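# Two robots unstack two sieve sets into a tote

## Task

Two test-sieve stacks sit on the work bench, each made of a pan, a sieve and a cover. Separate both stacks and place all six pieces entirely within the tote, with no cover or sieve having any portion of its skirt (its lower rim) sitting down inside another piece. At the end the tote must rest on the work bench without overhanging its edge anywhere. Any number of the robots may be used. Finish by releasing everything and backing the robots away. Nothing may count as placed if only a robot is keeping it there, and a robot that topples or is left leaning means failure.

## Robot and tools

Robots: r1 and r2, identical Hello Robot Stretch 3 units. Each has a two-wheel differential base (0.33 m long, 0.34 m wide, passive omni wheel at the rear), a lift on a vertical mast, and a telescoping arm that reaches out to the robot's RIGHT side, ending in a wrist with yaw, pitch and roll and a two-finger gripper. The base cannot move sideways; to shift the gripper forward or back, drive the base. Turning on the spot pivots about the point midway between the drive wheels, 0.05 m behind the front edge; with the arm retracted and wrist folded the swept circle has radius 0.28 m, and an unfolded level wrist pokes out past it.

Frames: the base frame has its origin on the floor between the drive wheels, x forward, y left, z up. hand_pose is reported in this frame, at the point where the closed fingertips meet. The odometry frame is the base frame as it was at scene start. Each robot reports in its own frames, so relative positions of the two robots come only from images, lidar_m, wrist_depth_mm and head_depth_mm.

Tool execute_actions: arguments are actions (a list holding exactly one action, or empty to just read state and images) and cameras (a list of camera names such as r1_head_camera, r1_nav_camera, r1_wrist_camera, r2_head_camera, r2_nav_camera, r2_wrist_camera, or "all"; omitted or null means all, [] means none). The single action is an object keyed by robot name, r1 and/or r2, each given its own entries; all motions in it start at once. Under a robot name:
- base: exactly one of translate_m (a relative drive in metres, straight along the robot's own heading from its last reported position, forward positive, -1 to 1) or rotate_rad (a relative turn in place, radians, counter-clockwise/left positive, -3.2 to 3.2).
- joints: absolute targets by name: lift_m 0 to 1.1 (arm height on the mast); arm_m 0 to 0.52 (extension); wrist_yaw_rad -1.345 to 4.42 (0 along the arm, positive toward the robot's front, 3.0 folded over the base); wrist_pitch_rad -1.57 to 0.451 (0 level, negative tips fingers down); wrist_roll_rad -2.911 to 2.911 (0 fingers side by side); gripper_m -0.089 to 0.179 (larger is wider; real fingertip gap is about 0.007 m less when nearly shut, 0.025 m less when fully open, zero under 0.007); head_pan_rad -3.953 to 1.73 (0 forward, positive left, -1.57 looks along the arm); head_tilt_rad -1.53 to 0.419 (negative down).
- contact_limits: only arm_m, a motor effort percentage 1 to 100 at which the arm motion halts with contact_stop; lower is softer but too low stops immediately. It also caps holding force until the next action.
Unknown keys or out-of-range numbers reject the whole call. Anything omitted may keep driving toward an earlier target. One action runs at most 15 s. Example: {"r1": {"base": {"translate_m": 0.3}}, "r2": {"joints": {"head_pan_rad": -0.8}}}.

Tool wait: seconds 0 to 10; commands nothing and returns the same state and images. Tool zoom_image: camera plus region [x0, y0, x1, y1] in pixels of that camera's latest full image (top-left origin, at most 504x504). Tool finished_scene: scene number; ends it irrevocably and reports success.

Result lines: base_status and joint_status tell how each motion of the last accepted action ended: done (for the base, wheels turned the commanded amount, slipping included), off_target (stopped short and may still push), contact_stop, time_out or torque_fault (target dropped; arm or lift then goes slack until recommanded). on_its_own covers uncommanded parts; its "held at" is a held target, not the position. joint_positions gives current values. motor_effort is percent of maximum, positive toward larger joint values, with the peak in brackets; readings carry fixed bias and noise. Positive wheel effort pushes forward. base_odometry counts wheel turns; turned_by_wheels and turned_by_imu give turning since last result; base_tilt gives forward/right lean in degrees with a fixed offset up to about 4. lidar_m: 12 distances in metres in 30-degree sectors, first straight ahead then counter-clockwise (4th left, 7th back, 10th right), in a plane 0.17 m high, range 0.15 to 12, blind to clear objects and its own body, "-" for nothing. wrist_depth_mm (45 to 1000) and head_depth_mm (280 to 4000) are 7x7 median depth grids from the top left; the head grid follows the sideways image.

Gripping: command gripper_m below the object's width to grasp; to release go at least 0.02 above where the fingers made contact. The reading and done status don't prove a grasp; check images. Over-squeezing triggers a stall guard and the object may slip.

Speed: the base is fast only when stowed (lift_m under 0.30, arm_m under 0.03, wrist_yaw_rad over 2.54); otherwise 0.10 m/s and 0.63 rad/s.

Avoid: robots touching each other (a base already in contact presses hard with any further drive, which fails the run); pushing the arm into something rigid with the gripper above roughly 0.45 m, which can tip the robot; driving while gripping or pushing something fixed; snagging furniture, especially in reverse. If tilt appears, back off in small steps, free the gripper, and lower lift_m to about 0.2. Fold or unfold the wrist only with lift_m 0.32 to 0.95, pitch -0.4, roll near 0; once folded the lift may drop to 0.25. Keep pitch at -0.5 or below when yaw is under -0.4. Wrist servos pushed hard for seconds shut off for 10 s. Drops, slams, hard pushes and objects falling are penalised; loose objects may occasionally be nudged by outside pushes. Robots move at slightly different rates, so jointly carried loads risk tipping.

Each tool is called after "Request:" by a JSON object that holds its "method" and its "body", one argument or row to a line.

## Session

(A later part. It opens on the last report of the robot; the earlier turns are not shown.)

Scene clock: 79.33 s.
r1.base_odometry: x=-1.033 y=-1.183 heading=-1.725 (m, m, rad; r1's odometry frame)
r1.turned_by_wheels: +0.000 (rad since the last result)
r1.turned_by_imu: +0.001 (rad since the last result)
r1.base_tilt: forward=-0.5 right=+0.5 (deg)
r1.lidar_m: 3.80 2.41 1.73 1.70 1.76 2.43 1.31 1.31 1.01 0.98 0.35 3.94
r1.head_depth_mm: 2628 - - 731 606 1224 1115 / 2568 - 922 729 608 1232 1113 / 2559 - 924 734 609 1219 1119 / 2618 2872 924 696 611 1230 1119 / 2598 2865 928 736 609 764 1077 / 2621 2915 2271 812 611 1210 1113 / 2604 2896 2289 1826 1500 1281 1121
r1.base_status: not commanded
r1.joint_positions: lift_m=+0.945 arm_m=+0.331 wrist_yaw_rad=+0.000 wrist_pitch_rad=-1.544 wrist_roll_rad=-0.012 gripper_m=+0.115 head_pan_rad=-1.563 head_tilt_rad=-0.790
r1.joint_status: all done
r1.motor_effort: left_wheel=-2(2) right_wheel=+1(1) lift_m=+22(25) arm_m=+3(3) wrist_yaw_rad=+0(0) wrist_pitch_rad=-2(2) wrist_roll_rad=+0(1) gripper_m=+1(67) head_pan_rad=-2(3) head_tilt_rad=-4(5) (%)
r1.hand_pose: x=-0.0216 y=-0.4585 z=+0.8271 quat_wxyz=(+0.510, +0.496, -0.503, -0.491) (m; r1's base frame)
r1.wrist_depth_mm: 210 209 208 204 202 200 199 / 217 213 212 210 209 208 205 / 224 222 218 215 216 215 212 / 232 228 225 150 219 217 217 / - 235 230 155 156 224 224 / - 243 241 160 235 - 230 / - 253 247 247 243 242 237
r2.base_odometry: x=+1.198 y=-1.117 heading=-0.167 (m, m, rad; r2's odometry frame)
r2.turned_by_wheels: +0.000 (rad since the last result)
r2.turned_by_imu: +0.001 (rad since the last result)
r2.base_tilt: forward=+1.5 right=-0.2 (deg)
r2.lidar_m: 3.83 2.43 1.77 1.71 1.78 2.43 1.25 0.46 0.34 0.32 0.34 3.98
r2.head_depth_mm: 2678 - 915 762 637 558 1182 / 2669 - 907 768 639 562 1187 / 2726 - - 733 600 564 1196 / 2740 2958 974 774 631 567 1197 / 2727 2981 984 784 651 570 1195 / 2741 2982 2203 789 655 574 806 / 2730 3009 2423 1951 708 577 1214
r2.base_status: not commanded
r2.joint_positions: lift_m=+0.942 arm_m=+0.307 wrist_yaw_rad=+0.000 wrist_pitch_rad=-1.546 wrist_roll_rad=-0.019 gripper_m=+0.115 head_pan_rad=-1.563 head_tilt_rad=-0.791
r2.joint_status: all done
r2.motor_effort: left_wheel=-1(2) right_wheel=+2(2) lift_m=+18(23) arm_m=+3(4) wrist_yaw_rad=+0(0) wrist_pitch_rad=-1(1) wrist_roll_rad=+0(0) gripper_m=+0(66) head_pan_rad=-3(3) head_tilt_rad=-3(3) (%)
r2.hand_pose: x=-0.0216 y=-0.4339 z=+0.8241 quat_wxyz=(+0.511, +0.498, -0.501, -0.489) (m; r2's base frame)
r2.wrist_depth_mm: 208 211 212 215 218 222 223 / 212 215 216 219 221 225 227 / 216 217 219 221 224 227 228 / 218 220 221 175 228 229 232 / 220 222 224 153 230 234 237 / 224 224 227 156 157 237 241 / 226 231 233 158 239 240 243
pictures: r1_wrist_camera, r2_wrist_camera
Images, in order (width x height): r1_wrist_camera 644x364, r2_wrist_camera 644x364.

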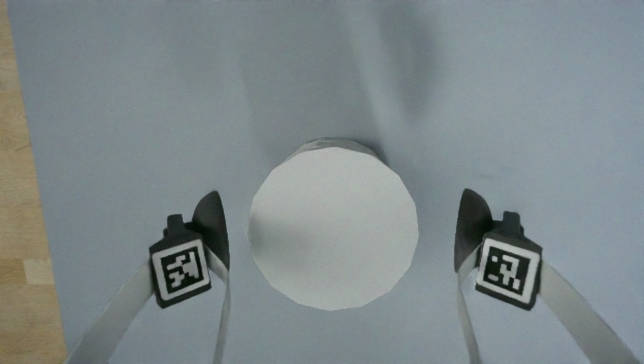

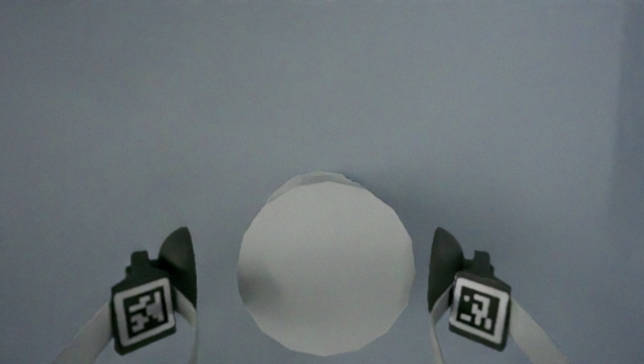

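Request:
{"method": "execute_actions", "body": {
  "actions": [
    {"r1":{"base":{"translate_m":0.004},"joints":{"lift_m":0.94}},"r2":{"base":{"translate_m":-0.005},"joints":{"lift_m":0.938}}}
  ],
  "cameras": []
}}

Request:
{"method": "execute_actions", "body": {
  "actions": [
    {"r1":{"joints":{"gripper_m":0.05}},"r2":{"joints":{"gripper_m":0.05}}}
  ],
  "cameras": []
}}

Request:
{"method": "execute_actions", "body": {
  "actions": [
    {"r1":{"joints":{"lift_m":1.04,"head_pan_rad":-2.2,"head_tilt_rad":-0.75}},"r2":{"joints":{"lift_m":1.04,"head_pan_rad":-2.2,"head_tilt_rad":-0.75}}}
  ]
}}

Scene clock: 87.57 s.
r1.base_odometry: x=-1.034 y=-1.187 heading=-1.725 (m, m, rad; r1's odometry frame)
r1.turned_by_wheels: +0.000 (rad since the last result)
r1.turned_by_imu: +0.001 (rad since the last result)
r1.base_tilt: forward=-0.4 right=+0.5 (deg)
r1.lidar_m: 3.80 2.41 1.74 1.71 1.77 2.43 1.31 1.32 1.01 0.97 0.35 3.96
r1.head_depth_mm: 2590 - - 731 607 1219 1111 / 2578 - 921 731 606 1226 1112 / 2568 - 928 735 610 1227 1117 / 2618 2876 944 697 610 1223 1112 / 2636 2899 928 737 610 762 1081 / 2628 2853 2287 808 612 1213 1115 / 2631 2879 2313 1824 1494 1287 1119
r1.base_status: done
r1.joint_positions: lift_m=+0.940 arm_m=+0.331 wrist_yaw_rad=+0.000 wrist_pitch_rad=-1.544 wrist_roll_rad=-0.012 gripper_m=+0.115 head_pan_rad=-1.563 head_tilt_rad=-0.790
r1.joint_status: all done
r1.motor_effort: left_wheel=-2(4) right_wheel=+1(6) lift_m=+22(21) arm_m=+2(2) wrist_yaw_rad=+0(0) wrist_pitch_rad=-2(2) wrist_roll_rad=+0(0) gripper_m=-1(0) head_pan_rad=-3(3) head_tilt_rad=-5(5) (%)
r1.hand_pose: x=-0.0216 y=-0.4585 z=+0.8221 quat_wxyz=(+0.510, +0.496, -0.503, -0.491) (m; r1's base frame)
r1.wrist_depth_mm: 205 204 202 199 199 197 196 / 212 209 208 207 204 202 202 / 219 216 214 210 211 209 205 / 227 223 221 146 213 214 212 / 235 229 225 150 149 220 218 / - 240 234 155 229 - 225 / - 246 242 239 238 234 232
r2.base_odometry: x=+1.194 y=-1.116 heading=-0.167 (m, m, rad; r2's odometry frame)
r2.turned_by_wheels: +0.000 (rad since the last result)
r2.turned_by_imu: +0.001 (rad since the last result)
r2.base_tilt: forward=+1.7 right=-0.2 (deg)
r2.lidar_m: 3.83 2.44 1.78 1.71 1.78 2.43 1.25 0.46 0.34 0.32 0.34 3.97
r2.head_depth_mm: 2735 - 929 758 636 559 1174 / 2665 - 909 766 638 562 1181 / 2705 - - 732 599 564 1181 / 2742 2952 972 776 620 567 1196 / 2732 2929 981 780 650 569 1202 / 2757 2977 1063 791 656 574 804 / 2705 2991 2459 1946 692 578 1219
r2.base_status: done
r2.joint_positions: lift_m=+0.938 arm_m=+0.307 wrist_yaw_rad=+0.000 wrist_pitch_rad=-1.546 wrist_roll_rad=-0.019 gripper_m=+0.115 head_pan_rad=-1.563 head_tilt_rad=-0.791
r2.joint_status: all done
r2.motor_effort: left_wheel=-2(6) right_wheel=+2(3) lift_m=+17(17) arm_m=+3(3) wrist_yaw_rad=+0(0) wrist_pitch_rad=-1(1) wrist_roll_rad=+0(0) gripper_m=-1(0) head_pan_rad=-3(3) head_tilt_rad=-3(3) (%)
r2.hand_pose: x=-0.0216 y=-0.4339 z=+0.8201 quat_wxyz=(+0.511, +0.498, -0.501, -0.490) (m; r2's base frame)
r2.wrist_depth_mm: 205 206 210 210 213 216 218 / 208 210 212 213 218 221 221 / 211 214 215 217 221 224 227 / 215 216 218 187 223 227 228 / 217 219 217 149 225 230 231 / 220 222 151 152 153 233 235 / 223 227 227 153 232 238 239
pictures: none
No camera images: the call's "cameras" was empty. Leave "cameras" out to get every camera's image.

Scene clock: 88.70 s.
r1.base_odometry: x=-1.034 y=-1.187 heading=-1.725 (m, m, rad; r1's odometry frame)
r1.turned_by_wheels: +0.000 (rad since the last result)
r1.turned_by_imu: +0.000 (rad since the last result)
r1.base_tilt: forward=-0.6 right=+0.6 (deg)
r1.lidar_m: 3.80 2.41 1.73 1.70 1.77 2.43 1.31 1.31 1.01 0.97 0.35 3.96
r1.head_depth_mm: 2601 - - 728 607 1225 1108 / 2583 - 921 732 609 1232 1114 / 2565 - 923 734 610 1235 1115 / 2641 2878 947 695 610 1237 1110 / 2639 2886 930 737 609 761 1078 / 2605 2907 2301 812 612 1207 1113 / 2627 2881 2306 1813 1506 1285 1115
r1.base_status: not commanded
r1.joint_positions: lift_m=+0.940 arm_m=+0.331 wrist_yaw_rad=+0.000 wrist_pitch_rad=-1.544 wrist_roll_rad=-0.012 gripper_m=+0.051 head_pan_rad=-1.563 head_tilt_rad=-0.790
r1.joint_status: all done
r1.motor_effort: left_wheel=-1(2) right_wheel=+1(1) lift_m=+21(22) arm_m=+2(3) wrist_yaw_rad=+1(1) wrist_pitch_rad=-2(2) wrist_roll_rad=+0(1) gripper_m=-19(100) head_pan_rad=-3(3) head_tilt_rad=-5(3) (%)
r1.hand_pose: x=-0.0216 y=-0.4585 z=+0.8221 quat_wxyz=(+0.510, +0.496, -0.503, -0.491) (m; r1's base frame)
r1.wrist_depth_mm: 204 205 201 200 197 196 195 / 213 209 208 205 204 202 200 / 219 216 215 212 210 209 205 / 228 223 220 144 184 215 213 / 236 228 151 149 148 218 220 / - 236 236 154 154 227 225 / - 247 246 238 239 236 233
r2.base_odometry: x=+1.194 y=-1.116 heading=-0.167 (m, m, rad; r2's odometry frame)
r2.turned_by_wheels: +0.000 (rad since the last result)
r2.turned_by_imu: +0.000 (rad since the last result)
r2.base_tilt: forward=+1.7 right=-0.1 (deg)
r2.lidar_m: 3.83 2.43 1.77 1.71 1.78 2.43 1.24 0.46 0.34 0.32 0.34 3.99
r2.head_depth_mm: 2724 - 932 759 635 557 1178 / 2713 - 906 771 641 561 1185 / 2740 - - 734 597 563 1186 / 2723 2997 974 775 622 568 1198 / 2743 2978 977 783 651 569 1195 / 2725 2992 1069 791 658 574 802 / 2744 3001 2457 1954 691 576 1207
r2.base_status: not commanded
r2.joint_positions: lift_m=+0.938 arm_m=+0.307 wrist_yaw_rad=+0.000 wrist_pitch_rad=-1.547 wrist_roll_rad=-0.019 gripper_m=+0.051 head_pan_rad=-1.563 head_tilt_rad=-0.791
r2.joint_status: all done
r2.motor_effort: left_wheel=-1(2) right_wheel=+1(2) lift_m=+18(18) arm_m=+3(3) wrist_yaw_rad=+1(0) wrist_pitch_rad=-1(1) wrist_roll_rad=+0(0) gripper_m=-18(100) head_pan_rad=-3(3) head_tilt_rad=-3(3) (%)
r2.hand_pose: x=-0.0216 y=-0.4338 z=+0.8201 quat_wxyz=(+0.511, +0.499, -0.501, -0.490) (m; r2's base frame)
r2.wrist_depth_mm: 205 207 208 213 215 217 219 / 207 209 212 216 217 218 222 / 211 213 214 217 219 224 225 / 215 216 218 187 225 226 229 / 216 219 147 148 226 231 232 / 220 222 149 150 151 234 235 / 225 227 226 152 233 237 240
pictures: none
No camera images: the call's "cameras" was empty. Leave "cameras" out to get every camera's image.

Scene clock: 90.47 s.
r1.base_odometry: x=-1.034 y=-1.187 heading=-1.725 (m, m, rad; r1's odometry frame)
r1.turned_by_wheels: +0.000 (rad since the last result)
r1.turned_by_imu: +0.000 (rad since the last result)
r1.base_tilt: forward=-0.3 right=+0.5 (deg)
r1.lidar_m: 3.79 2.41 1.74 1.70 1.77 2.43 1.31 1.32 1.01 0.97 0.35 3.93
r1.head_depth_mm: - - - - 1525 1294 1128 / - - - 729 1493 1293 1129 / - - - 765 677 1305 1128 / - - - 767 627 1296 1127 / - - 954 767 628 1252 1129 / - - 1000 773 631 558 1139 / - 2932 995 775 607 534 1129
r1.base_status: not commanded
r1.joint_positions: lift_m=+1.040 arm_m=+0.331 wrist_yaw_rad=+0.000 wrist_pitch_rad=-1.544 wrist_roll_rad=-0.012 gripper_m=+0.051 head_pan_rad=-2.193 head_tilt_rad=-0.754
r1.joint_status: all done
r1.motor_effort: left_wheel=-2(2) right_wheel=+1(1) lift_m=+31(31) arm_m=+3(2) wrist_yaw_rad=+1(0) wrist_pitch_rad=-2(2) wrist_roll_rad=+0(0) gripper_m=-19(19) head_pan_rad=-3(34) head_tilt_rad=+2(8) (%)
r1.hand_pose: x=-0.0216 y=-0.4584 z=+0.9217 quat_wxyz=(+0.510, +0.496, -0.503, -0.491) (m; r1's base frame)
r1.wrist_depth_mm: - 296 294 294 290 287 286 / - 306 303 302 296 294 293 / - 315 311 307 306 304 300 / - 328 323 145 310 315 314 / - 339 152 149 149 322 320 / - - 346 154 155 331 328 / - - - - - - -
r2.base_odometry: x=+1.194 y=-1.116 heading=-0.167 (m, m, rad; r2's odometry frame)
r2.turned_by_wheels: +0.000 (rad since the last result)
r2.turned_by_imu: +0.000 (rad since the last result)
r2.base_tilt: forward=+1.7 right=-0.3 (deg)
r2.lidar_m: 3.84 2.43 1.78 1.71 1.77 2.43 1.25 0.46 0.34 0.32 0.34 3.99
r2.head_depth_mm: - - - - 1501 1318 1192 / 3697 - - 756 677 1372 1179 / 3494 - - 772 665 1332 1146 / - - - 788 670 606 1207 / - - 936 819 674 571 1210 / - - 1019 823 678 575 1152 / - 3113 1069 846 679 566 511
r2.base_status: not commanded
r2.joint_positions: lift_m=+1.040 arm_m=+0.307 wrist_yaw_rad=+0.000 wrist_pitch_rad=-1.547 wrist_roll_rad=-0.019 gripper_m=+0.051 head_pan_rad=-2.193 head_tilt_rad=-0.755
r2.joint_status: all done
r2.motor_effort: left_wheel=-2(1) right_wheel=+2(2) lift_m=+23(25) arm_m=+3(4) wrist_yaw_rad=+0(0) wrist_pitch_rad=-1(1) wrist_roll_rad=+0(0) gripper_m=-18(18) head_pan_rad=-3(27) head_tilt_rad=+2(5) (%)
r2.hand_pose: x=-0.0216 y=-0.4338 z=+0.9218 quat_wxyz=(+0.511, +0.499, -0.501, -0.490) (m; r2's base frame)
r2.wrist_depth_mm: 299 304 306 311 313 319 323 / 304 309 312 319 319 321 323 / 307 310 314 318 321 325 332 / 317 318 326 288 329 331 335 / 316 323 147 149 333 336 341 / 321 329 149 150 151 344 349 / 330 333 336 153 343 347 354
pictures: r1_head_camera (sideways: a quarter turn clockwise sets it upright), r1_nav_camera (sideways: a quarter turn counterclockwise sets it upright), r1_wrist_camera, r2_head_camera (sideways: a quarter turn clockwise sets it upright), r2_nav_camera (sideways: a quarter turn counterclockwise sets it upright), r2_wrist_camera
Images, in order (width x height): r1_head_camera 896x504, r1_nav_camera 672x504, r1_wrist_camera 644x364, r2_head_camera 896x504, r2_nav_camera 672x504, r2_wrist_camera 644x364.

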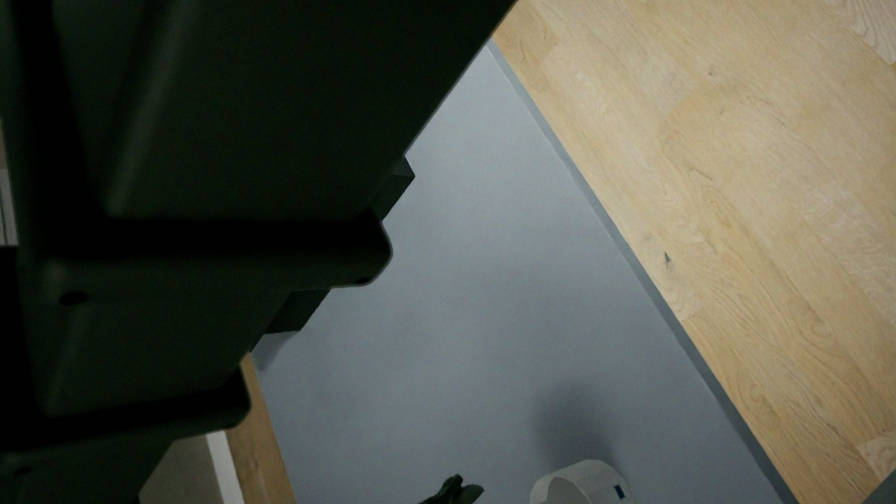

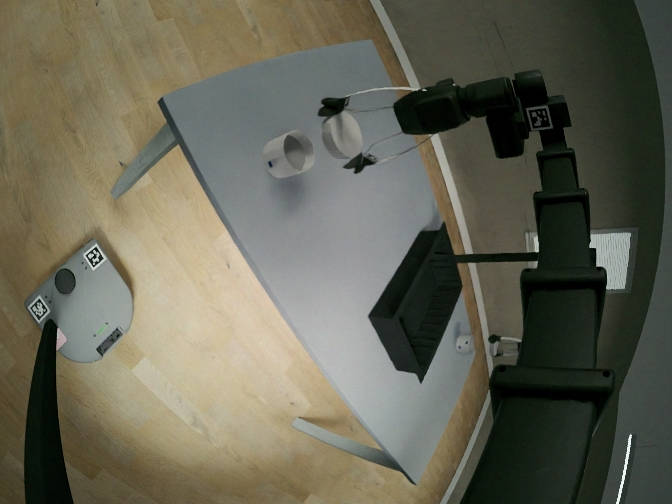

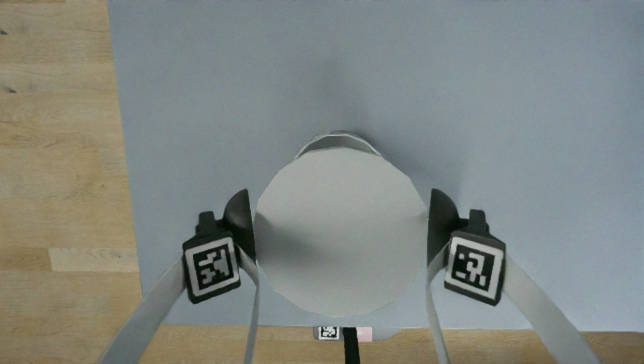

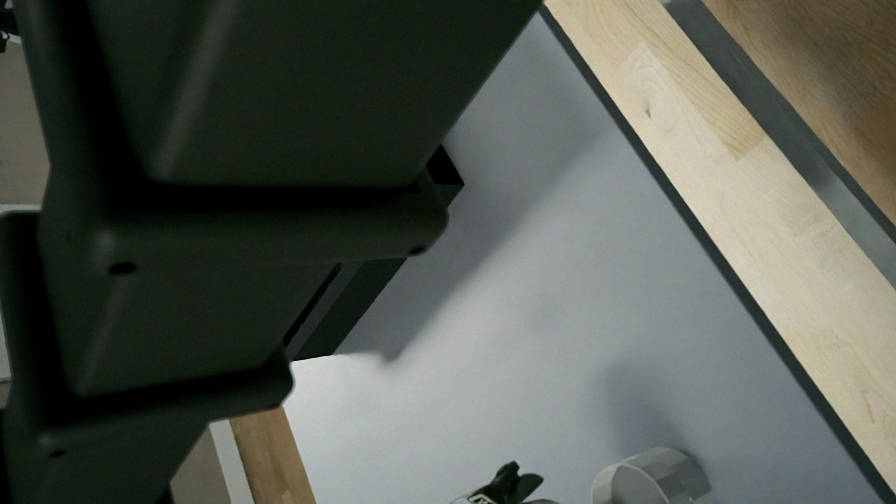

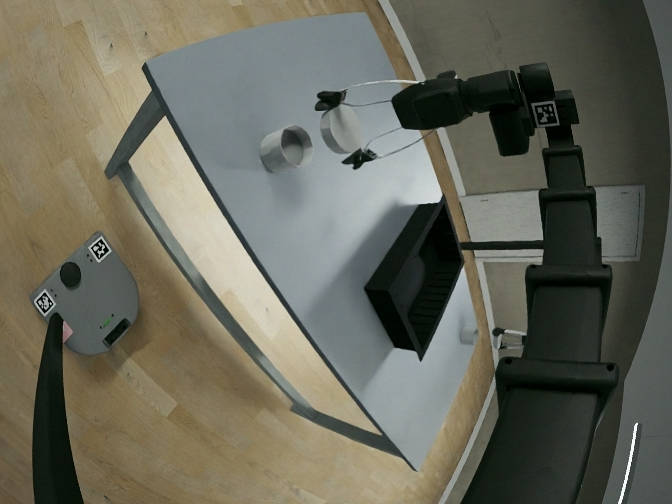

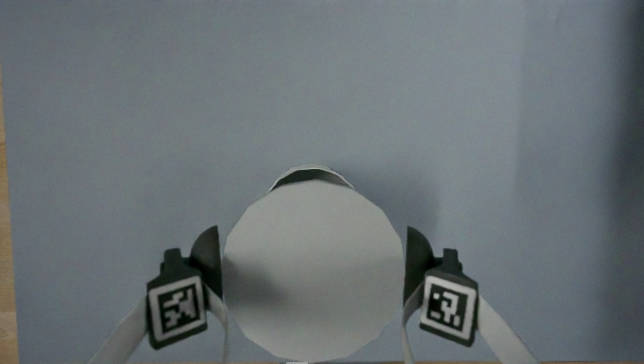

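Request:
{"method": "execute_actions", "body": {
  "actions": [
    {"r1":{"base":{"translate_m":-0.52},"joints":{"arm_m":0.41,"head_pan_rad":-1.57,"head_tilt_rad":-0.7}},"r2":{"base":{"translate_m":-0.45},"joints":{"arm_m":0.41,"head_pan_rad":-1.57,"head_tilt_rad":-0.7}}}
  ],
  "cameras": ["r1_wrist_camera","r2_wrist_camera","r1_head_camera","r2_head_camera"]
}}

Scene clock: 115.03 s.
r1.base_odometry: x=-0.954 y=-0.673 heading=-1.725 (m, m, rad; r1's odometry frame)
r1.turned_by_wheels: +0.000 (rad since the last result)
r1.turned_by_imu: +0.002 (rad since the last result)
r1.base_tilt: forward=-0.5 right=+0.7 (deg)
r1.lidar_m: 4.30 2.38 1.77 1.70 1.77 2.43 4.43 0.82 1.01 0.98 1.02 0.71
r1.head_depth_mm: - 2949 1064 806 649 571 1139 / 2654 2904 1015 753 642 572 1145 / - 2979 930 782 640 572 1147 / 2576 2869 925 757 633 572 1147 / 2596 2916 1077 763 656 560 1147 / 2566 2922 1087 816 657 561 1149 / 2562 2852 1088 816 656 562 1150
r1.base_status: done
r1.joint_positions: lift_m=+1.040 arm_m=+0.410 wrist_yaw_rad=+0.000 wrist_pitch_rad=-1.544 wrist_roll_rad=-0.012 gripper_m=+0.051 head_pan_rad=-1.577 head_tilt_rad=-0.705
r1.joint_status: all done
r1.motor_effort: left_wheel=-1(7) right_wheel=+1(2) lift_m=+32(31) arm_m=+3(4) wrist_yaw_rad=+0(0) wrist_pitch_rad=-2(2) wrist_roll_rad=+0(0) gripper_m=-18(19) head_pan_rad=+4(35) head_tilt_rad=+3(8) (%)
r1.hand_pose: x=-0.0216 y=-0.5374 z=+0.9217 quat_wxyz=(+0.510, +0.496, -0.503, -0.491) (m; r1's base frame)
r1.wrist_depth_mm: 300 299 235 291 287 285 211 / 309 303 250 302 296 291 216 / 320 316 262 304 303 298 229 / 329 323 248 145 310 308 228 / 340 335 151 149 148 276 244 / 350 348 344 154 154 240 326 / 365 355 356 353 347 343 338
r2.base_odometry: x=+0.750 y=-1.041 heading=-0.167 (m, m, rad; r2's odometry frame)
r2.turned_by_wheels: +0.000 (rad since the last result)
r2.turned_by_imu: +0.004 (rad since the last result)
r2.base_tilt: forward=+1.7 right=-0.2 (deg)
r2.lidar_m: 4.29 2.43 1.78 1.71 1.78 2.44 4.42 0.46 0.34 0.32 0.34 0.46
r2.head_depth_mm: - 2966 1105 767 646 579 1156 / 2645 3013 923 825 645 580 1159 / - - 936 779 644 585 1157 / 2673 3027 955 794 655 585 1164 / 2632 2971 2815 846 687 592 1177 / 2677 3017 2877 878 710 593 1178 / 2693 2982 2883 885 712 595 547
r2.base_status: done
r2.joint_positions: lift_m=+1.040 arm_m=+0.410 wrist_yaw_rad=+0.000 wrist_pitch_rad=-1.547 wrist_roll_rad=-0.019 gripper_m=+0.051 head_pan_rad=-1.577 head_tilt_rad=-0.705
r2.joint_status: all done
r2.motor_effort: left_wheel=-1(5) right_wheel=+2(3) lift_m=+23(24) arm_m=+3(3) wrist_yaw_rad=+0(0) wrist_pitch_rad=-1(1) wrist_roll_rad=+0(0) gripper_m=-18(18) head_pan_rad=+1(26) head_tilt_rad=+1(7) (%)
r2.hand_pose: x=-0.0216 y=-0.5368 z=+0.9218 quat_wxyz=(+0.511, +0.499, -0.501, -0.490) (m; r2's base frame)
r2.wrist_depth_mm: 302 300 297 309 311 301 319 / 304 306 298 313 314 299 327 / 311 313 296 318 321 298 329 / 315 315 285 320 324 298 333 / 320 320 148 148 327 299 341 / 323 324 148 150 151 273 344 / 328 331 242 152 295 250 354
pictures: r1_head_camera (sideways: a quarter turn clockwise sets it upright), r1_wrist_camera, r2_head_camera (sideways: a quarter turn clockwise sets it upright), r2_wrist_camera
Images, in order (width x height): r1_head_camera 896x504, r1_wrist_camera 644x364, r2_head_camera 896x504, r2_wrist_camera 644x364.

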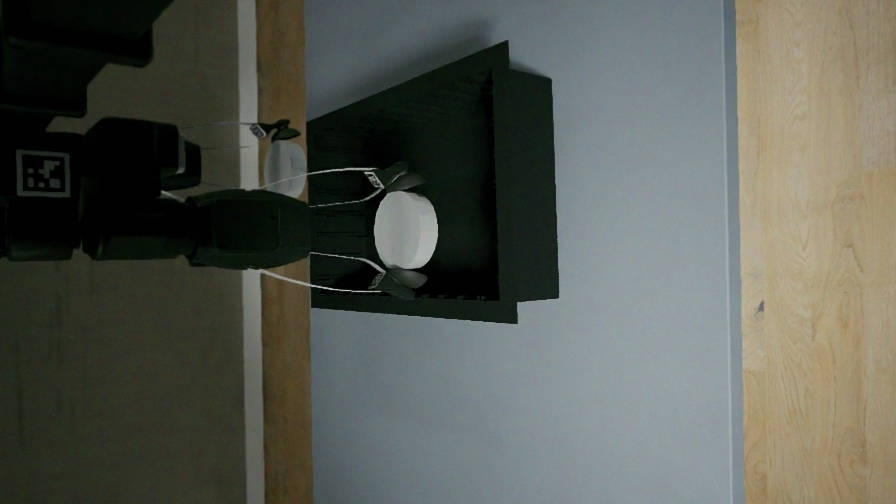

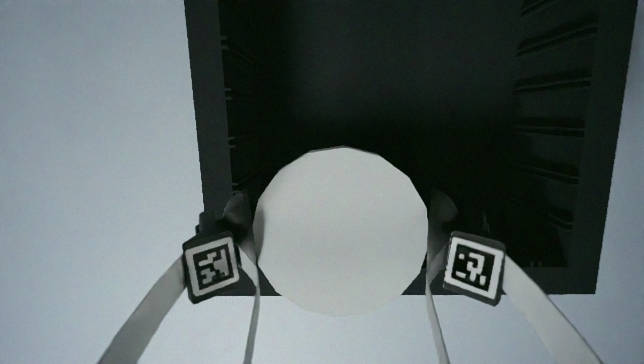

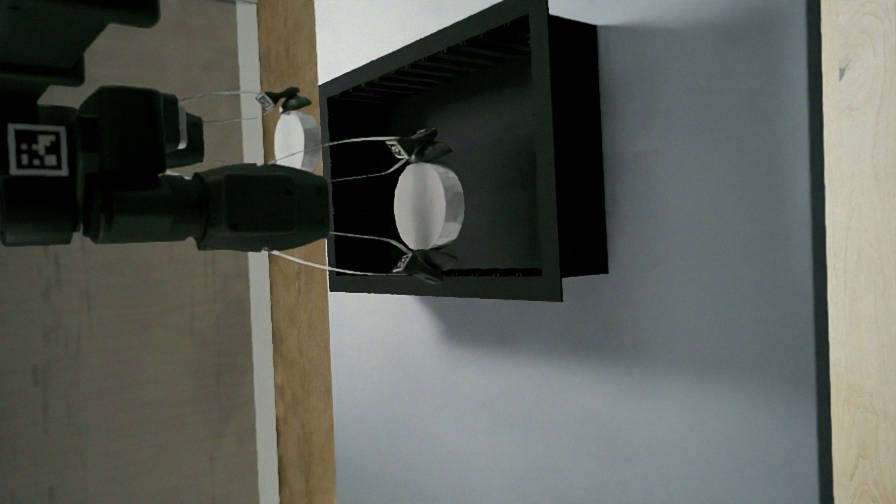

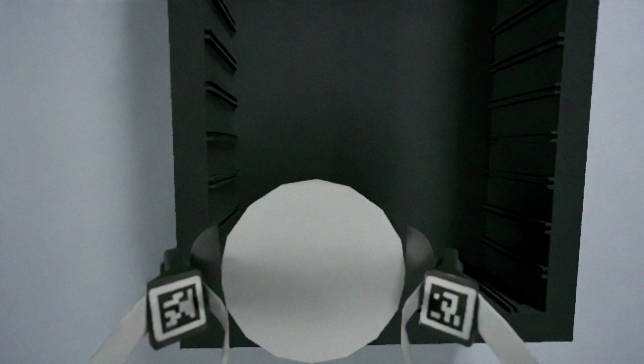

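Request:
{"method": "execute_actions", "body": {
  "actions": [
    {"r1":{"base":{"translate_m":-0.012},"joints":{"lift_m":0.99}},"r2":{"base":{"translate_m":-0.01},"joints":{"lift_m":0.99}}}
  ],
  "cameras": []
}}

Request:
{"method": "execute_actions", "body": {
  "actions": [
    {"r1":{"joints":{"lift_m":0.905}},"r2":{"joints":{"lift_m":0.904}}}
  ],
  "cameras": ["r1_wrist_camera","r2_wrist_camera"]
}}

Scene clock: 125.00 s.
r1.base_odometry: x=-0.952 y=-0.661 heading=-1.725 (m, m, rad; r1's odometry frame)
r1.turned_by_wheels: +0.000 (rad since the last result)
r1.turned_by_imu: +0.001 (rad since the last result)
r1.base_tilt: forward=-0.4 right=+0.5 (deg)
r1.lidar_m: 4.32 2.39 1.77 1.71 1.77 2.44 4.41 0.81 1.01 0.98 1.01 0.72
r1.head_depth_mm: 2604 - 1016 809 650 570 1140 / 2512 2980 1067 738 645 569 1139 / 627 - 939 780 641 571 1147 / 794 2909 943 757 636 572 1142 / 2565 2858 1079 758 650 561 1149 / 2601 2863 1083 821 654 560 1145 / 2556 2912 1089 822 657 562 1145
r1.base_status: done
r1.joint_positions: lift_m=+0.990 arm_m=+0.410 wrist_yaw_rad=+0.000 wrist_pitch_rad=-1.544 wrist_roll_rad=-0.012 gripper_m=+0.051 head_pan_rad=-1.577 head_tilt_rad=-0.705
r1.joint_status: all done
r1.motor_effort: left_wheel=-2(6) right_wheel=+0(3) lift_m=+22(29) arm_m=+2(2) wrist_yaw_rad=+1(0) wrist_pitch_rad=-2(2) wrist_roll_rad=+1(0) gripper_m=-19(19) head_pan_rad=+3(3) head_tilt_rad=+2(2) (%)
r1.hand_pose: x=-0.0216 y=-0.5374 z=+0.8721 quat_wxyz=(+0.510, +0.496, -0.503, -0.491) (m; r1's base frame)
r1.wrist_depth_mm: 251 169 242 244 243 237 189 / 261 179 249 250 248 246 192 / 267 179 257 258 254 252 191 / 275 273 236 145 258 259 191 / 286 281 151 150 147 259 193 / 294 291 197 154 155 203 189 / 305 303 199 199 197 194 191
r2.base_odometry: x=+0.740 y=-1.040 heading=-0.167 (m, m, rad; r2's odometry frame)
r2.turned_by_wheels: +0.000 (rad since the last result)
r2.turned_by_imu: +0.001 (rad since the last result)
r2.base_tilt: forward=+1.6 right=-0.2 (deg)
r2.lidar_m: 4.30 2.44 1.77 1.71 1.78 2.44 4.41 0.46 0.34 0.32 0.34 0.46
r2.head_depth_mm: 2708 - 1061 768 648 578 1155 / 2608 3091 959 822 647 581 1155 / 636 - 952 800 641 584 1165 / 2599 3021 2766 786 655 589 1161 / 2688 3027 2777 842 685 590 1171 / 2651 3012 2813 879 709 592 1179 / 2663 2954 2852 889 714 596 545
r2.base_status: done
r2.joint_positions: lift_m=+0.990 arm_m=+0.410 wrist_yaw_rad=+0.000 wrist_pitch_rad=-1.547 wrist_roll_rad=-0.019 gripper_m=+0.051 head_pan_rad=-1.577 head_tilt_rad=-0.705
r2.joint_status: all done
r2.motor_effort: left_wheel=-2(6) right_wheel=+2(4) lift_m=+17(21) arm_m=+3(3) wrist_yaw_rad=+0(0) wrist_pitch_rad=-1(1) wrist_roll_rad=+0(0) gripper_m=-18(18) head_pan_rad=+2(1) head_tilt_rad=+2(2) (%)
r2.hand_pose: x=-0.0216 y=-0.5368 z=+0.8721 quat_wxyz=(+0.511, +0.499, -0.501, -0.490) (m; r2's base frame)
r2.wrist_depth_mm: 254 172 257 258 262 262 192 / 256 174 260 261 265 268 192 / 259 186 263 268 271 272 192 / 265 184 267 268 276 275 193 / 267 186 148 148 274 278 200 / 272 186 149 150 152 264 201 / 274 197 193 152 201 210 201
pictures: none
No camera images: the call's "cameras" was empty. Leave "cameras" out to get every camera's image.

Scene clock: 126.60 s.
r1.base_odometry: x=-0.952 y=-0.661 heading=-1.725 (m, m, rad; r1's odometry frame)
r1.turned_by_wheels: +0.000 (rad since the last result)
r1.turned_by_imu: +0.000 (rad since the last result)
r1.base_tilt: forward=-0.5 right=+0.5 (deg)
r1.lidar_m: 4.31 2.38 1.77 1.70 1.77 2.43 4.41 0.81 1.01 0.97 1.01 0.72
r1.head_depth_mm: 2592 2938 2871 - 624 570 1148 / 2595 2851 859 724 641 570 1147 / 2570 680 922 808 639 571 1147 / 1137 2776 947 782 638 572 1145 / 2516 2899 1082 761 650 561 1154 / 2560 2943 1089 818 657 560 1151 / 2579 2902 1090 820 657 564 1151
r1.base_status: not commanded
r1.joint_positions: lift_m=+0.905 arm_m=+0.410 wrist_yaw_rad=+0.000 wrist_pitch_rad=-1.544 wrist_roll_rad=-0.012 gripper_m=+0.051 head_pan_rad=-1.577 head_tilt_rad=-0.705
r1.joint_status: all done
r1.motor_effort: left_wheel=-2(1) right_wheel=+1(1) lift_m=+22(22) arm_m=+3(2) wrist_yaw_rad=+0(0) wrist_pitch_rad=-2(2) wrist_roll_rad=+1(0) gripper_m=-18(19) head_pan_rad=+4(3) head_tilt_rad=+2(2) (%)
r1.hand_pose: x=-0.0216 y=-0.5374 z=+0.7871 quat_wxyz=(+0.510, +0.496, -0.503, -0.491) (m; r1's base frame)
r1.wrist_depth_mm: 108 144 166 165 163 161 161 / 107 143 172 169 169 167 164 / 108 143 176 174 173 171 171 / 106 142 181 144 176 177 175 / 106 140 152 150 149 182 180 / 105 132 194 154 155 186 185 / 106 149 163 161 164 160 162
r2.base_odometry: x=+0.740 y=-1.040 heading=-0.167 (m, m, rad; r2's odometry frame)
r2.turned_by_wheels: +0.000 (rad since the last result)
r2.turned_by_imu: +0.000 (rad since the last result)
r2.base_tilt: forward=+1.7 right=-0.3 (deg)
r2.lidar_m: 4.29 2.43 1.78 1.71 1.78 2.44 4.41 0.46 0.34 0.32 0.34 0.46
r2.head_depth_mm: 2691 2966 - 707 647 577 1161 / 2705 2875 907 822 646 581 1155 / 2678 691 - 826 642 584 1166 / 1178 2927 2775 808 649 588 1170 / 2641 2983 2789 848 685 589 1174 / 2658 2963 2812 879 711 593 1180 / 2692 3011 2891 889 714 597 547
r2.base_status: not commanded
r2.joint_positions: lift_m=+0.904 arm_m=+0.410 wrist_yaw_rad=+0.000 wrist_pitch_rad=-1.547 wrist_roll_rad=-0.019 gripper_m=+0.051 head_pan_rad=-1.577 head_tilt_rad=-0.705
r2.joint_status: all done
r2.motor_effort: left_wheel=-2(2) right_wheel=+1(2) lift_m=+18(19) arm_m=+3(2) wrist_yaw_rad=+0(0) wrist_pitch_rad=-1(1) wrist_roll_rad=+0(0) gripper_m=-18(18) head_pan_rad=+2(2) head_tilt_rad=+2(2) (%)
r2.hand_pose: x=-0.0216 y=-0.5368 z=+0.7861 quat_wxyz=(+0.511, +0.499, -0.501, -0.490) (m; r2's base frame)
r2.wrist_depth_mm: 112 156 174 176 177 178 181 / 112 156 176 178 180 182 183 / 112 156 179 181 183 186 186 / 113 156 181 183 185 188 189 / 112 156 147 148 188 191 191 / 112 137 148 150 151 192 192 / 110 148 188 152 194 196 193
pictures: r1_wrist_camera, r2_wrist_camera
Images, in order (width x height): r1_wrist_camera 644x364, r2_wrist_camera 644x364.

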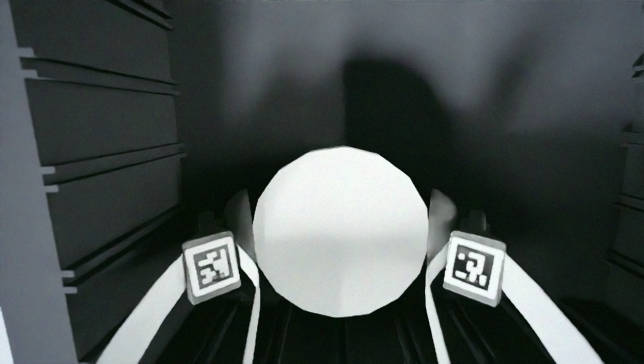

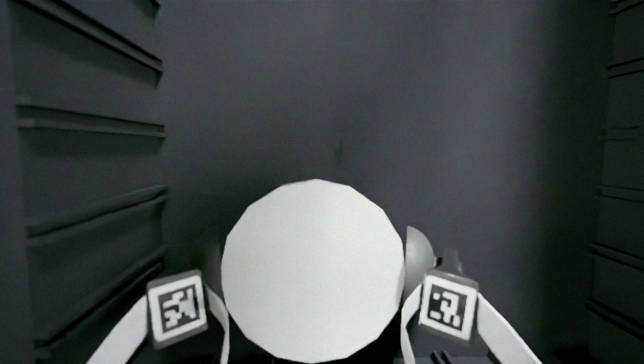

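Request:
{"method": "execute_actions", "body": {
  "actions": [
    {"r1":{"joints":{"lift_m":0.902}},"r2":{"joints":{"lift_m":0.899}}}
  ],
  "cameras": []
}}

Request:
{"method": "execute_actions", "body": {
  "actions": [
    {"r1":{"joints":{"gripper_m":0.1}},"r2":{"joints":{"gripper_m":0.1}}}
  ],
  "cameras": []
}}

Request:
{"method": "execute_actions", "body": {
  "actions": [
    {"r1":{"joints":{"lift_m":1.0}},"r2":{"joints":{"lift_m":1.0}}}
  ],
  "cameras": ["r1_wrist_camera","r2_wrist_camera"]
}}

Request:
{"method": "execute_actions", "body": {
  "actions": [
    {"r1":{"base":{"translate_m":0.532},"joints":{"arm_m":0.331,"gripper_m":0.12}},"r2":{"base":{"translate_m":0.46},"joints":{"arm_m":0.307,"gripper_m":0.12}}}
  ],
  "cameras": ["r1_wrist_camera","r2_wrist_camera"]
}}

Scene clock: 137.40 s.
r1.base_odometry: x=-0.952 y=-0.661 heading=-1.725 (m, m, rad; r1's odometry frame)
r1.turned_by_wheels: +0.000 (rad since the last result)
r1.turned_by_imu: +0.001 (rad since the last result)
r1.base_tilt: forward=-0.5 right=+0.7 (deg)
r1.lidar_m: 4.29 2.38 1.77 1.71 1.77 2.43 4.39 0.81 1.01 0.97 1.01 0.72
r1.head_depth_mm: 2596 2941 2902 - 641 570 1145 / 2584 2844 859 729 644 571 1138 / 2565 686 893 808 639 572 1144 / 1139 2760 949 782 634 573 1147 / 2553 2891 1084 757 650 560 1147 / 2588 2885 1083 817 656 561 1146 / 2555 2918 1092 820 656 561 1156
r1.base_status: not commanded
r1.joint_positions: lift_m=+0.902 arm_m=+0.410 wrist_yaw_rad=+0.000 wrist_pitch_rad=-1.544 wrist_roll_rad=-0.012 gripper_m=+0.051 head_pan_rad=-1.577 head_tilt_rad=-0.705
r1.joint_status: all done
r1.motor_effort: left_wheel=-2(1) right_wheel=+1(1) lift_m=+22(22) arm_m=+3(3) wrist_yaw_rad=+0(0) wrist_pitch_rad=-2(2) wrist_roll_rad=+0(1) gripper_m=-19(19) head_pan_rad=+3(3) head_tilt_rad=+3(2) (%)
r1.hand_pose: x=-0.0216 y=-0.5374 z=+0.7841 quat_wxyz=(+0.510, +0.496, -0.503, -0.491) (m; r1's base frame)
r1.wrist_depth_mm: 108 145 164 162 161 160 158 / 107 143 168 167 166 164 162 / 107 143 174 171 170 168 167 / 107 142 179 145 174 175 172 / 106 141 151 149 148 180 176 / 104 132 193 155 154 184 182 / 105 150 163 161 165 161 161
r2.base_odometry: x=+0.740 y=-1.040 heading=-0.167 (m, m, rad; r2's odometry frame)
r2.turned_by_wheels: +0.000 (rad since the last result)
r2.turned_by_imu: +0.001 (rad since the last result)
r2.base_tilt: forward=+1.7 right=-0.1 (deg)
r2.lidar_m: 4.27 2.43 1.77 1.71 1.78 2.43 4.40 0.46 0.34 0.32 0.34 0.46
r2.head_depth_mm: 2694 2974 - - 648 577 1156 / 2704 2912 933 823 648 581 1161 / 2628 694 - 804 646 586 1168 / 1173 2955 2729 804 647 587 1171 / 2674 3010 2806 848 685 590 1176 / 2692 3028 2848 881 709 595 1179 / 2657 3002 2857 881 714 596 545
r2.base_status: not commanded
r2.joint_positions: lift_m=+0.899 arm_m=+0.410 wrist_yaw_rad=+0.000 wrist_pitch_rad=-1.548 wrist_roll_rad=-0.019 gripper_m=+0.051 head_pan_rad=-1.577 head_tilt_rad=-0.705
r2.joint_status: all done
r2.motor_effort: left_wheel=-2(2) right_wheel=+2(2) lift_m=+13(17) arm_m=+3(3) wrist_yaw_rad=+1(0) wrist_pitch_rad=+0(1) wrist_roll_rad=+0(0) gripper_m=-18(18) head_pan_rad=+2(2) head_tilt_rad=+2(2) (%)
r2.hand_pose: x=-0.0216 y=-0.5363 z=+0.7814 quat_wxyz=(+0.510, +0.499, -0.500, -0.490) (m; r2's base frame)
r2.wrist_depth_mm: 112 156 171 172 174 176 177 / 112 156 173 174 177 178 180 / 112 155 175 177 179 180 182 / 112 156 178 178 181 184 184 / 112 155 147 148 184 186 187 / 112 136 148 150 151 188 190 / 110 148 184 152 190 192 192
pictures: none
No camera images: the call's "cameras" was empty. Leave "cameras" out to get every camera's image.

Scene clock: 138.40 s.
r1.base_odometry: x=-0.952 y=-0.661 heading=-1.725 (m, m, rad; r1's odometry frame)
r1.turned_by_wheels: +0.000 (rad since the last result)
r1.turned_by_imu: +0.000 (rad since the last result)
r1.base_tilt: forward=-0.4 right=+0.4 (deg)
r1.lidar_m: 4.33 2.38 1.77 1.71 1.78 2.43 4.39 0.81 1.01 0.97 1.01 0.72
r1.head_depth_mm: 2598 2907 2847 - 640 569 1145 / 2580 2854 859 731 643 570 1144 / 2582 691 929 809 639 572 1148 / 1144 2770 943 781 635 573 1141 / 2526 2921 1083 760 651 560 1149 / 2579 2859 1085 819 657 560 1152 / 2554 2919 1089 820 657 562 1152
r1.base_status: not commanded
r1.joint_positions: lift_m=+0.902 arm_m=+0.410 wrist_yaw_rad=+0.000 wrist_pitch_rad=-1.544 wrist_roll_rad=-0.012 gripper_m=+0.100 head_pan_rad=-1.577 head_tilt_rad=-0.705
r1.joint_status: all done
r1.motor_effort: left_wheel=-2(2) right_wheel=+1(1) lift_m=+23(22) arm_m=+3(3) wrist_yaw_rad=+0(1) wrist_pitch_rad=-2(2) wrist_roll_rad=+0(0) gripper_m=+0(92) head_pan_rad=+3(3) head_tilt_rad=+2(3) (%)
r1.hand_pose: x=-0.0216 y=-0.5374 z=+0.7841 quat_wxyz=(+0.510, +0.496, -0.503, -0.491) (m; r1's base frame)
r1.wrist_depth_mm: 108 144 164 162 161 159 159 / 107 142 168 167 166 165 163 / 107 143 173 171 171 169 168 / 106 142 178 155 156 174 172 / 106 136 184 161 159 178 177 / 104 128 191 167 187 - 181 / 106 155 166 167 166 161 161
r2.base_odometry: x=+0.740 y=-1.040 heading=-0.167 (m, m, rad; r2's odometry frame)
r2.turned_by_wheels: +0.000 (rad since the last result)
r2.turned_by_imu: +0.000 (rad since the last result)
r2.base_tilt: forward=+1.6 right=-0.3 (deg)
r2.lidar_m: 4.30 2.43 1.78 1.71 1.78 2.44 4.39 0.46 0.34 0.32 0.34 0.46
r2.head_depth_mm: 2671 2999 - - 651 577 1160 / 2736 2866 929 822 646 583 1158 / 2663 692 - 826 644 584 1164 / 1173 2937 2749 809 647 588 1161 / 2648 2990 2805 847 687 591 1181 / 2705 2993 2862 877 709 596 1177 / 2688 3005 2874 885 715 599 547
r2.base_status: not commanded
r2.joint_positions: lift_m=+0.899 arm_m=+0.410 wrist_yaw_rad=+0.000 wrist_pitch_rad=-1.548 wrist_roll_rad=-0.019 gripper_m=+0.100 head_pan_rad=-1.577 head_tilt_rad=-0.705
r2.joint_status: all done
r2.motor_effort: left_wheel=-1(1) right_wheel=+2(2) lift_m=+13(13) arm_m=+2(3) wrist_yaw_rad=+0(0) wrist_pitch_rad=+0(0) wrist_roll_rad=+0(0) gripper_m=+4(85) head_pan_rad=+2(2) head_tilt_rad=+2(2) (%)
r2.hand_pose: x=-0.0216 y=-0.5363 z=+0.7814 quat_wxyz=(+0.510, +0.499, -0.500, -0.490) (m; r2's base frame)
r2.wrist_depth_mm: 112 156 170 171 173 175 176 / 112 156 171 174 177 178 179 / 112 156 175 178 179 181 182 / 112 156 177 177 182 183 184 / 112 156 159 159 184 187 186 / 113 137 160 161 163 190 190 / 110 148 184 164 190 192 191
pictures: none
No camera images: the call's "cameras" was empty. Leave "cameras" out to get every camera's image.

Scene clock: 140.17 s.
r1.base_odometry: x=-0.952 y=-0.661 heading=-1.725 (m, m, rad; r1's odometry frame)
r1.turned_by_wheels: +0.000 (rad since the last result)
r1.turned_by_imu: +0.000 (rad since the last result)
r1.base_tilt: forward=-0.5 right=+0.4 (deg)
r1.lidar_m: 4.31 2.38 1.77 1.70 1.77 2.43 4.41 0.81 1.01 0.98 1.01 0.72
r1.head_depth_mm: 2541 - 1023 807 650 570 1141 / 2517 3036 1070 736 643 572 1138 / 2436 3003 936 806 637 572 1147 / 654 2885 947 810 635 572 1150 / 2600 2884 1079 759 650 560 1147 / 2567 2869 1082 818 657 561 1151 / 2557 2906 1093 820 659 561 1145
r1.base_status: not commanded
r1.joint_positions: lift_m=+1.000 arm_m=+0.410 wrist_yaw_rad=+0.000 wrist_pitch_rad=-1.544 wrist_roll_rad=-0.012 gripper_m=+0.100 head_pan_rad=-1.577 head_tilt_rad=-0.705
r1.joint_status: all done
r1.motor_effort: left_wheel=-2(2) right_wheel=+1(1) lift_m=+31(36) arm_m=+3(2) wrist_yaw_rad=+0(0) wrist_pitch_rad=-2(2) wrist_roll_rad=+0(1) gripper_m=+0(0) head_pan_rad=+3(3) head_tilt_rad=+3(2) (%)
r1.hand_pose: x=-0.0216 y=-0.5374 z=+0.8817 quat_wxyz=(+0.510, +0.496, -0.503, -0.491) (m; r1's base frame)
r1.wrist_depth_mm: 263 179 251 253 251 249 190 / 267 262 260 263 258 254 190 / 278 274 267 266 265 261 192 / 284 281 266 254 269 269 191 / 294 289 287 283 279 256 191 / 305 304 209 216 213 - 197 / 319 313 308 307 303 300 297
r2.base_odometry: x=+0.740 y=-1.040 heading=-0.167 (m, m, rad; r2's odometry frame)
r2.turned_by_wheels: +0.000 (rad since the last result)
r2.turned_by_imu: +0.000 (rad since the last result)
r2.base_tilt: forward=+1.5 right=-0.2 (deg)
r2.lidar_m: 4.29 2.43 1.77 1.71 1.77 2.43 4.41 0.46 0.34 0.32 0.34 0.46
r2.head_depth_mm: 2627 3032 1099 769 646 578 1156 / 2594 3107 961 820 645 582 1158 / 626 - 955 857 643 585 1165 / 2644 2977 1867 835 655 588 1166 / 2650 2993 2849 844 682 591 1171 / 2663 3045 2829 878 710 594 1175 / 2676 2970 2862 890 716 597 546
r2.base_status: not commanded
r2.joint_positions: lift_m=+1.000 arm_m=+0.410 wrist_yaw_rad=+0.000 wrist_pitch_rad=-1.548 wrist_roll_rad=-0.019 gripper_m=+0.100 head_pan_rad=-1.577 head_tilt_rad=-0.705
r2.joint_status: all done
r2.motor_effort: left_wheel=-1(3) right_wheel=+2(6) lift_m=+23(25) arm_m=+3(3) wrist_yaw_rad=+1(0) wrist_pitch_rad=+0(0) wrist_roll_rad=+0(0) gripper_m=+0(4) head_pan_rad=+2(2) head_tilt_rad=+2(1) (%)
r2.hand_pose: x=-0.0216 y=-0.5364 z=+0.8819 quat_wxyz=(+0.510, +0.499, -0.500, -0.490) (m; r2's base frame)
r2.wrist_depth_mm: 263 185 264 272 274 272 193 / 266 184 267 273 275 273 201 / 268 188 275 278 278 281 201 / 273 203 278 260 285 281 207 / 279 202 281 262 286 278 211 / 282 286 283 276 291 264 211 / 285 202 213 215 207 211 212
pictures: r1_wrist_camera, r2_wrist_camera
Images, in order (width x height): r1_wrist_camera 644x364, r2_wrist_camera 644x364.

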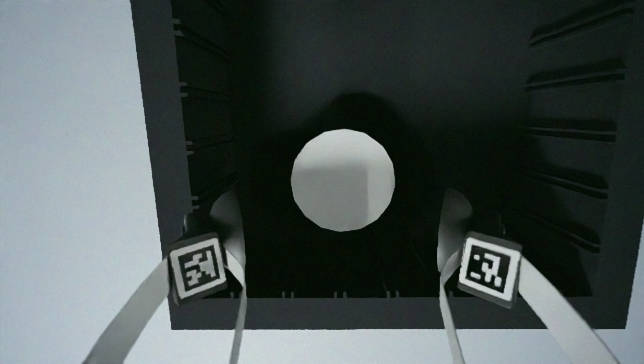

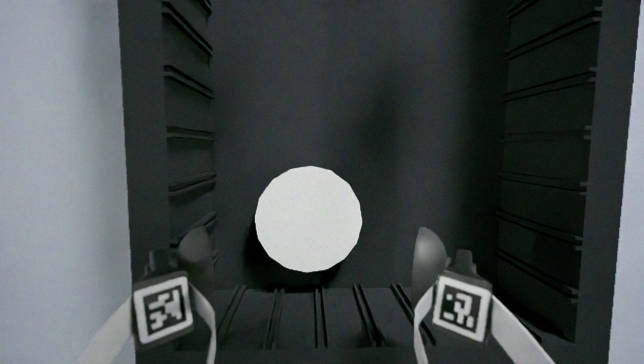

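Scene clock: 146.43 s.
r1.base_odometry: x=-1.034 y=-1.187 heading=-1.725 (m, m, rad; r1's odometry frame)
r1.turned_by_wheels: +0.000 (rad since the last result)
r1.turned_by_imu: +0.002 (rad since the last result)
r1.base_tilt: forward=-0.5 right=+0.6 (deg)
r1.lidar_m: 3.79 2.41 1.74 1.71 1.77 2.43 1.31 1.31 1.01 0.97 0.35 3.95
r1.head_depth_mm: 2548 - 1021 811 649 571 1143 / 2498 2946 1069 810 650 570 1141 / 2460 - 1074 812 633 572 1146 / 2547 2902 2759 809 629 574 1150 / 2546 2920 1084 815 655 573 1044 / 2572 2903 2671 1859 655 560 1128 / 2575 2924 2641 2016 1606 1309 1146
r1.base_status: done
r1.joint_positions: lift_m=+1.000 arm_m=+0.331 wrist_yaw_rad=+0.000 wrist_pitch_rad=-1.544 wrist_roll_rad=-0.012 gripper_m=+0.120 head_pan_rad=-1.577 head_tilt_rad=-0.705
r1.joint_status: all done
r1.motor_effort: left_wheel=-1(4) right_wheel=+1(6) lift_m=+31(32) arm_m=-1(8) wrist_yaw_rad=+0(0) wrist_pitch_rad=-2(2) wrist_roll_rad=+0(0) gripper_m=+1(81) head_pan_rad=+3(3) head_tilt_rad=+3(3) (%)
r1.hand_pose: x=-0.0216 y=-0.4589 z=+0.8817 quat_wxyz=(+0.510, +0.496, -0.503, -0.491) (m; r1's base frame)
r1.wrist_depth_mm: 980 260 258 255 253 249 248 / - 268 265 264 260 259 255 / - 275 275 270 266 265 264 / - 285 281 244 275 272 269 / - 291 289 251 284 - 278 / - - 300 295 293 290 288 / - 315 308 309 301 302 299
r2.base_odometry: x=+1.194 y=-1.116 heading=-0.167 (m, m, rad; r2's odometry frame)
r2.turned_by_wheels: +0.000 (rad since the last result)
r2.turned_by_imu: +0.000 (rad since the last result)
r2.base_tilt: forward=+1.7 right=-0.1 (deg)
r2.lidar_m: 3.84 2.44 1.77 1.71 1.78 2.43 1.25 0.46 0.34 0.32 0.34 3.98
r2.head_depth_mm: 2660 - 1091 844 689 580 1153 / 2613 - 1074 854 671 581 1156 / 2661 - - 817 658 584 1161 / 2688 2992 2796 836 683 587 1173 / 2685 2898 2800 873 702 588 1166 / 2659 2936 2857 879 709 594 625 / 2711 2960 2886 2176 1659 598 547
r2.base_status: done
r2.joint_positions: lift_m=+1.000 arm_m=+0.307 wrist_yaw_rad=+0.000 wrist_pitch_rad=-1.548 wrist_roll_rad=-0.019 gripper_m=+0.120 head_pan_rad=-1.577 head_tilt_rad=-0.705
r2.joint_status: all done
r2.motor_effort: left_wheel=-2(2) right_wheel=+1(7) lift_m=+22(23) arm_m=-3(4) wrist_yaw_rad=+0(0) wrist_pitch_rad=+0(0) wrist_roll_rad=+0(0) gripper_m=+0(80) head_pan_rad=+2(2) head_tilt_rad=+2(2) (%)
r2.hand_pose: x=-0.0216 y=-0.4339 z=+0.8819 quat_wxyz=(+0.510, +0.499, -0.500, -0.490) (m; r2's base frame)
r2.wrist_depth_mm: 263 265 269 270 273 278 281 / 267 271 272 273 276 280 285 / 269 272 275 280 283 285 292 / 276 279 279 253 286 289 296 / 278 281 283 251 289 292 298 / 282 - 288 290 295 297 301 / 284 292 291 299 300 305 305
pictures: r1_wrist_camera, r2_wrist_camera
Images, in order (width x height): r1_wrist_camera 644x364, r2_wrist_camera 644x364.

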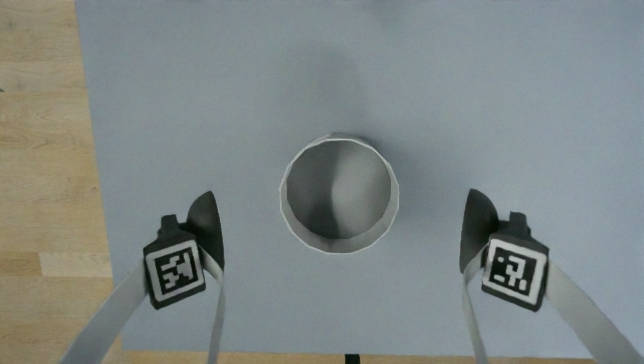

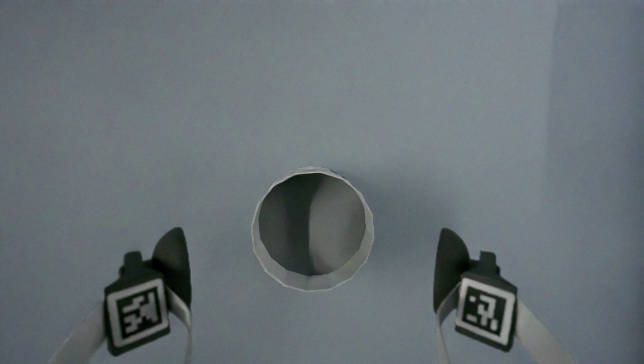

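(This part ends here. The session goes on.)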